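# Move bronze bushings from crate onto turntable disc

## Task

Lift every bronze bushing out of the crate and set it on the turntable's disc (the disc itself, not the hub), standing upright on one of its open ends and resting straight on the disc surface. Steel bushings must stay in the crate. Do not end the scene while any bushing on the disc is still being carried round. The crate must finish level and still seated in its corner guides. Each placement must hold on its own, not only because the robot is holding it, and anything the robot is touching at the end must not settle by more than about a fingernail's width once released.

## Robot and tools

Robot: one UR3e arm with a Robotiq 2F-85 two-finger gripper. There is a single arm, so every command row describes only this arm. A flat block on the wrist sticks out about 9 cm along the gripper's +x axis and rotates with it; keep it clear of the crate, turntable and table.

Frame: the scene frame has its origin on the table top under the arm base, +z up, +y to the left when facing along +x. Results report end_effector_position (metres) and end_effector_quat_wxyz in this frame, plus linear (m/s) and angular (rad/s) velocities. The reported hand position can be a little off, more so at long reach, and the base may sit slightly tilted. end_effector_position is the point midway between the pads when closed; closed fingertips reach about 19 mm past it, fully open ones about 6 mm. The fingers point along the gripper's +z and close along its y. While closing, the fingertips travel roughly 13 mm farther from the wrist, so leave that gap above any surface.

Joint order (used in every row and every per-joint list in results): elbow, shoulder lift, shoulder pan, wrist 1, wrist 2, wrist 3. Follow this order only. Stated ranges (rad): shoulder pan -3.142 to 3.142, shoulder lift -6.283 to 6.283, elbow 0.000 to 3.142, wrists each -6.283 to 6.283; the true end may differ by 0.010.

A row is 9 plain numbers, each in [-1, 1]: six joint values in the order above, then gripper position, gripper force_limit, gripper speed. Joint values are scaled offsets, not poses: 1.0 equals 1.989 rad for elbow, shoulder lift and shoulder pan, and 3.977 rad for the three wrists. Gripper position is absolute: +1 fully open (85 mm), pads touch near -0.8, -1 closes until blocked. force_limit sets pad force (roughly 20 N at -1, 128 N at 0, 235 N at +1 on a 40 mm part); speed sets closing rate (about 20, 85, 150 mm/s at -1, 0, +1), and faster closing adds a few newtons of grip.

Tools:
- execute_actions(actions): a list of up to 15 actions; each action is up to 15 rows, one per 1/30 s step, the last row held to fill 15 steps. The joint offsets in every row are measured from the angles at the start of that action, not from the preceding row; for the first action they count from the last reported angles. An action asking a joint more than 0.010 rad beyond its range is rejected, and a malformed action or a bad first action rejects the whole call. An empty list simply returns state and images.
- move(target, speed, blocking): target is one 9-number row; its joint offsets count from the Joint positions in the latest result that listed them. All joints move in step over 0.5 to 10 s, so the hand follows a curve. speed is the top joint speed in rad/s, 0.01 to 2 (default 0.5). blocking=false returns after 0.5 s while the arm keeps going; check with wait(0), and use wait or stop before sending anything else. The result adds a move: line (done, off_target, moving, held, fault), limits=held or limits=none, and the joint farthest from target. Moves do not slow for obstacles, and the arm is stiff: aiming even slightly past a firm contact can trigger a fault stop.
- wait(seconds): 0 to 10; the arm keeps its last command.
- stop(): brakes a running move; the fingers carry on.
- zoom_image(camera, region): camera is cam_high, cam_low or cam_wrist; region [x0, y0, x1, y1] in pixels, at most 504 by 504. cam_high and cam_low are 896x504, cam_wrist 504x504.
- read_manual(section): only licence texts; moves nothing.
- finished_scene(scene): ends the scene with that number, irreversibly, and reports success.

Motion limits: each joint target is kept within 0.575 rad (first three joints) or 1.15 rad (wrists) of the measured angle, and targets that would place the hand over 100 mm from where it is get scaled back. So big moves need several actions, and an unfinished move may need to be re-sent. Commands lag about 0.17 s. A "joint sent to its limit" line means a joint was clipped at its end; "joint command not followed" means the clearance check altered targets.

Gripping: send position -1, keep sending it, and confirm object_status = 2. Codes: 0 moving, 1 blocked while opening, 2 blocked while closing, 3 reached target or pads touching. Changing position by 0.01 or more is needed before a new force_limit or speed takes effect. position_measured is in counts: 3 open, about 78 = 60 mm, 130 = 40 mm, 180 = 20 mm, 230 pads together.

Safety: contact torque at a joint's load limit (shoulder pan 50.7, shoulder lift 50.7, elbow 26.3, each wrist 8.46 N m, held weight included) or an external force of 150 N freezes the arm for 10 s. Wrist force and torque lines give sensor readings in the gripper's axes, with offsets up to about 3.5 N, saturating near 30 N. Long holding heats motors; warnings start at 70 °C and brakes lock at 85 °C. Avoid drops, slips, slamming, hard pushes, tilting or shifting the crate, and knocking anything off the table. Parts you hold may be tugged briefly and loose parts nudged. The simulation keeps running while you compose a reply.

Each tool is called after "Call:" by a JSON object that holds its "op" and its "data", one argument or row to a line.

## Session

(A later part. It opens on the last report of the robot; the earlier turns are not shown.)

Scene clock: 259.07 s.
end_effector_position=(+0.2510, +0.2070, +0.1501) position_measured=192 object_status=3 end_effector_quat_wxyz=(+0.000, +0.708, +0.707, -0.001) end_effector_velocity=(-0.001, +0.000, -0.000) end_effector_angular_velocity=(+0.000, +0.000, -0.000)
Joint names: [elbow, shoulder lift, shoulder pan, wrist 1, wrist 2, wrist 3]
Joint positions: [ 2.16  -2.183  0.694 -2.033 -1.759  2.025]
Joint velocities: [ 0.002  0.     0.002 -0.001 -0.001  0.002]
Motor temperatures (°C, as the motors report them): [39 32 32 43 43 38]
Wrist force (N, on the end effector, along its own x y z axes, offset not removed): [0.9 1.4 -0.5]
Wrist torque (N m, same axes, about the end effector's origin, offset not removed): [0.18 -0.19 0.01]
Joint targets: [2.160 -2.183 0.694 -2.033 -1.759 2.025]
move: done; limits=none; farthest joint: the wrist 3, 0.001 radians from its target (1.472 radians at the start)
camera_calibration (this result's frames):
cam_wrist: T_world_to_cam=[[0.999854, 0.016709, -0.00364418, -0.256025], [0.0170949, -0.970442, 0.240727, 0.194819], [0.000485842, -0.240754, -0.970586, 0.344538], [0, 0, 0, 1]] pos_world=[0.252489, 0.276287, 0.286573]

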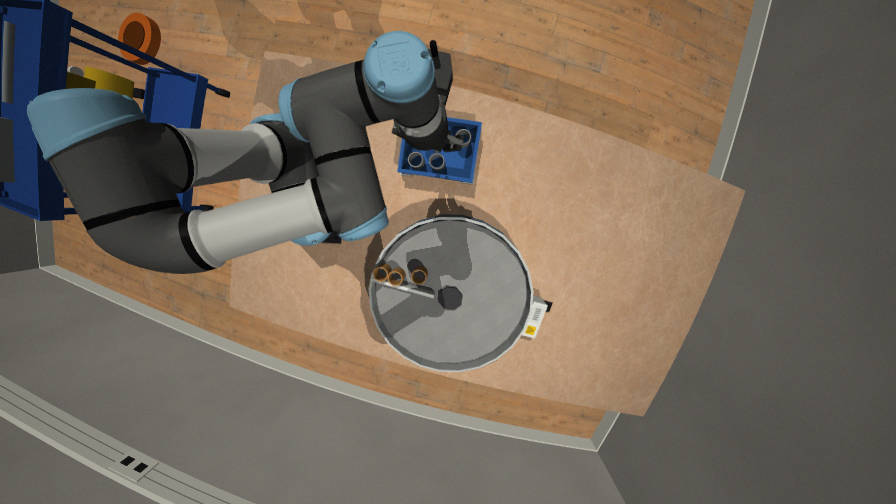

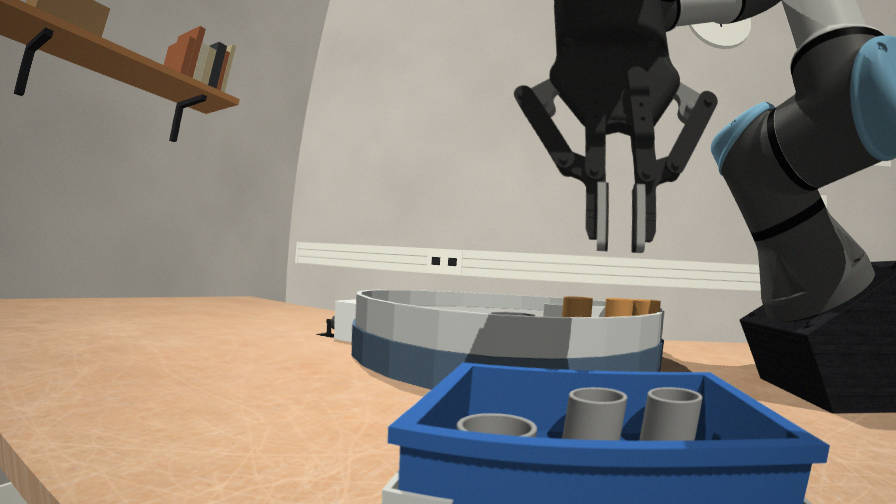

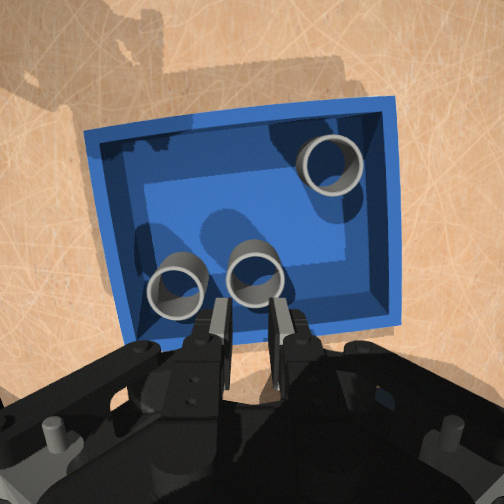

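Call:
{"op": "wait", "data": {
  "seconds": 8
}}

Call:
{"op": "wait", "data": {
  "seconds": 4
}}

Scene clock: 268.87 s.
end_effector_position=(+0.2510, +0.2070, +0.1501) position_measured=192 object_status=3 end_effector_quat_wxyz=(+0.000, +0.708, +0.707, -0.001) end_effector_velocity=(-0.000, +0.000, +0.000) end_effector_angular_velocity=(+0.000, +0.000, +0.001)
Joint names: [elbow, shoulder lift, shoulder pan, wrist 1, wrist 2, wrist 3]
Joint positions: [ 2.16  -2.183  0.694 -2.033 -1.759  2.025]
Joint velocities: [-0.     0.     0.001  0.     0.    -0.   ]
Motor temperatures (°C, as the motors report them): [39 32 32 43 43 38]
Wrist force (N, on the end effector, along its own x y z axes, offset not removed): [0.0 1.1 0.9]
Wrist torque (N m, same axes, about the end effector's origin, offset not removed): [0.13 -0.04 0.01]
Joint targets: [2.160 -2.183 0.694 -2.033 -1.759 2.025]
wait: 8.00 s; at rest from the start
camera_calibration (this result's frames):
cam_wrist: T_world_to_cam=[[0.999854, 0.0166996, -0.00357095, -0.256002], [0.0170681, -0.970457, 0.240669, 0.194867], [0.000553612, -0.240695, -0.970601, 0.344535], [0, 0, 0, 1]] pos_world=[0.252448, 0.276313, 0.286594]

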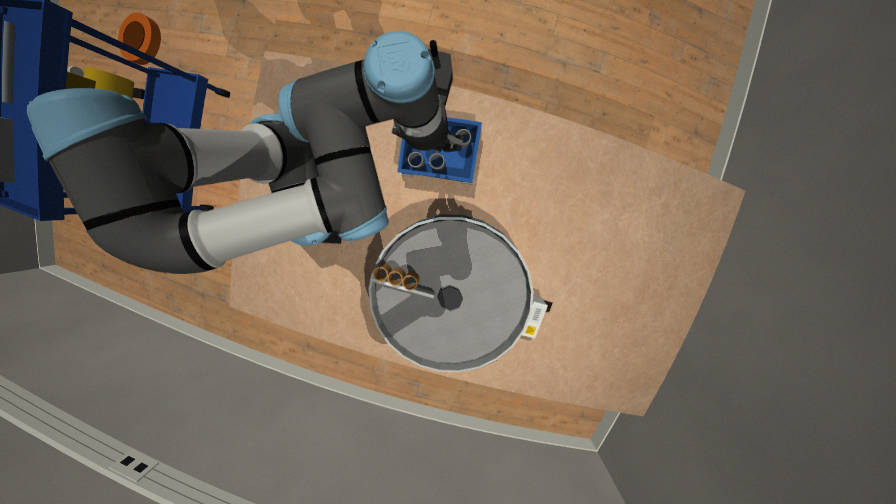

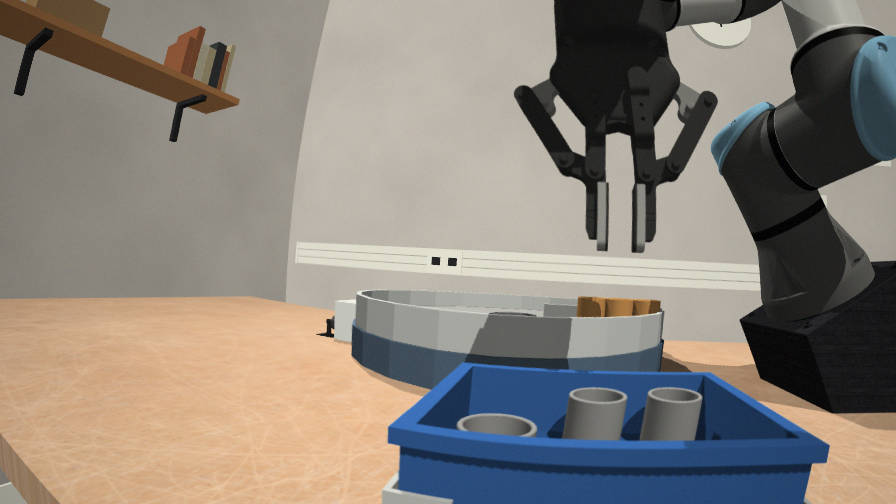

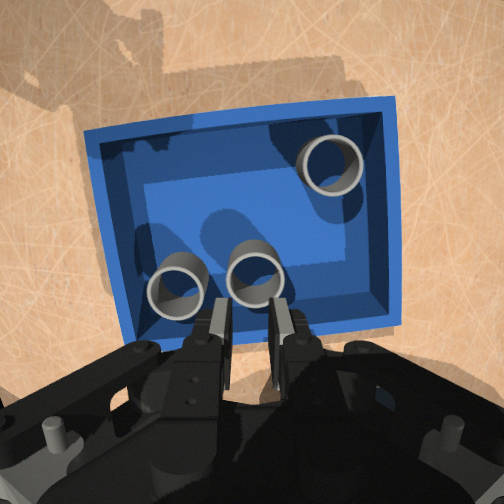

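Scene clock: 272.87 s.
end_effector_position=(+0.2510, +0.2070, +0.1501) position_measured=192 object_status=3 end_effector_quat_wxyz=(+0.000, +0.708, +0.707, -0.001) end_effector_velocity=(+0.000, -0.000, +0.000) end_effector_angular_velocity=(-0.000, -0.000, -0.000)
Joint names: [elbow, shoulder lift, shoulder pan, wrist 1, wrist 2, wrist 3]
Joint positions: [ 2.16  -2.183  0.694 -2.033 -1.759  2.025]
Joint velocities: [-0.001  0.    -0.     0.    -0.    -0.   ]
Motor temperatures (°C, as the motors report them): [39 32 32 43 43 38]
Wrist force (N, on the end effector, along its own x y z axes, offset not removed): [1.5 1.1 0.3]
Wrist torque (N m, same axes, about the end effector's origin, offset not removed): [0.15 -0.32 0.02]
Joint targets: [2.160 -2.183 0.694 -2.033 -1.759 2.025]
wait: 4.00 s; at rest by 0.17 s
camera_calibration (this result's frames):
cam_wrist: T_world_to_cam=[[0.999854, 0.0166995, -0.0035707, -0.256002], [0.017068, -0.970457, 0.240669, 0.194867], [0.000553843, -0.240695, -0.970601, 0.344535], [0, 0, 0, 1]] pos_world=[0.252448, 0.276313, 0.286594]

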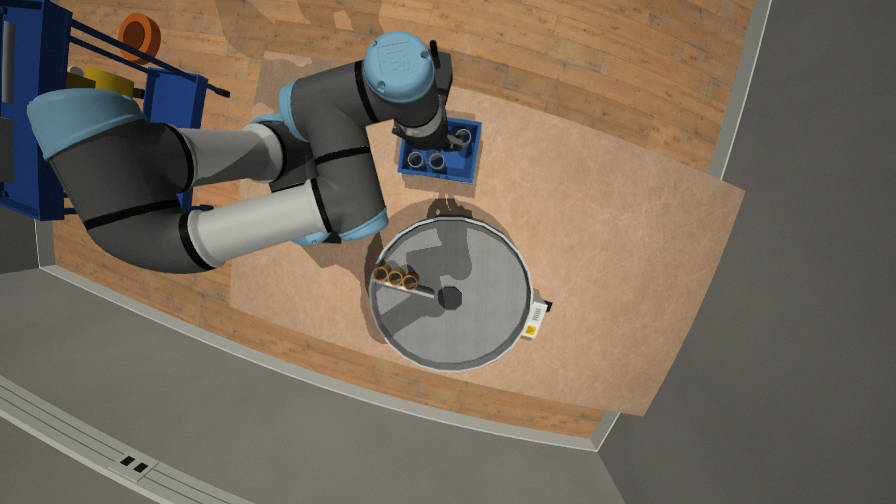

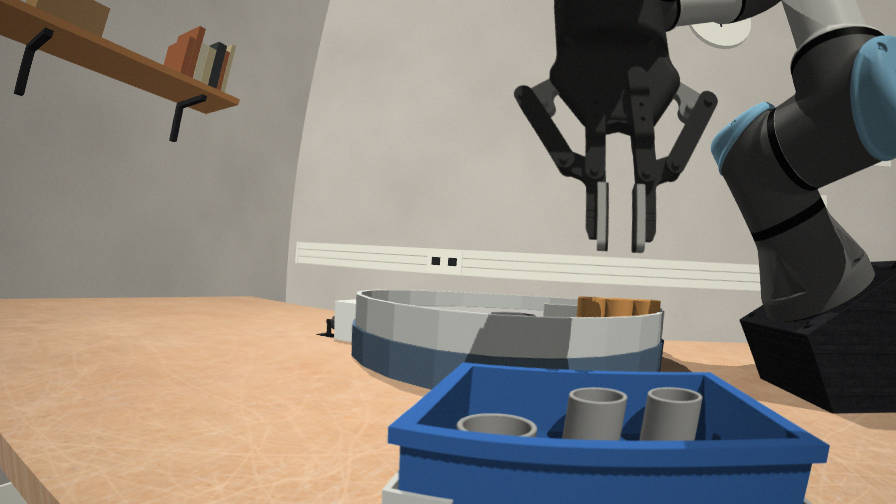

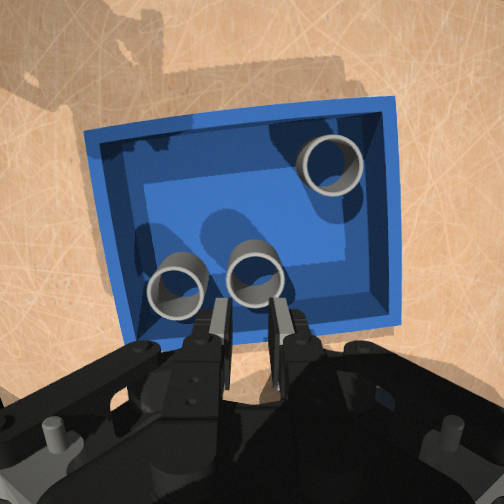

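Call:
{"op": "finished_scene", "data": {
  "scene": 2
}}

The scene is finished: the task was done.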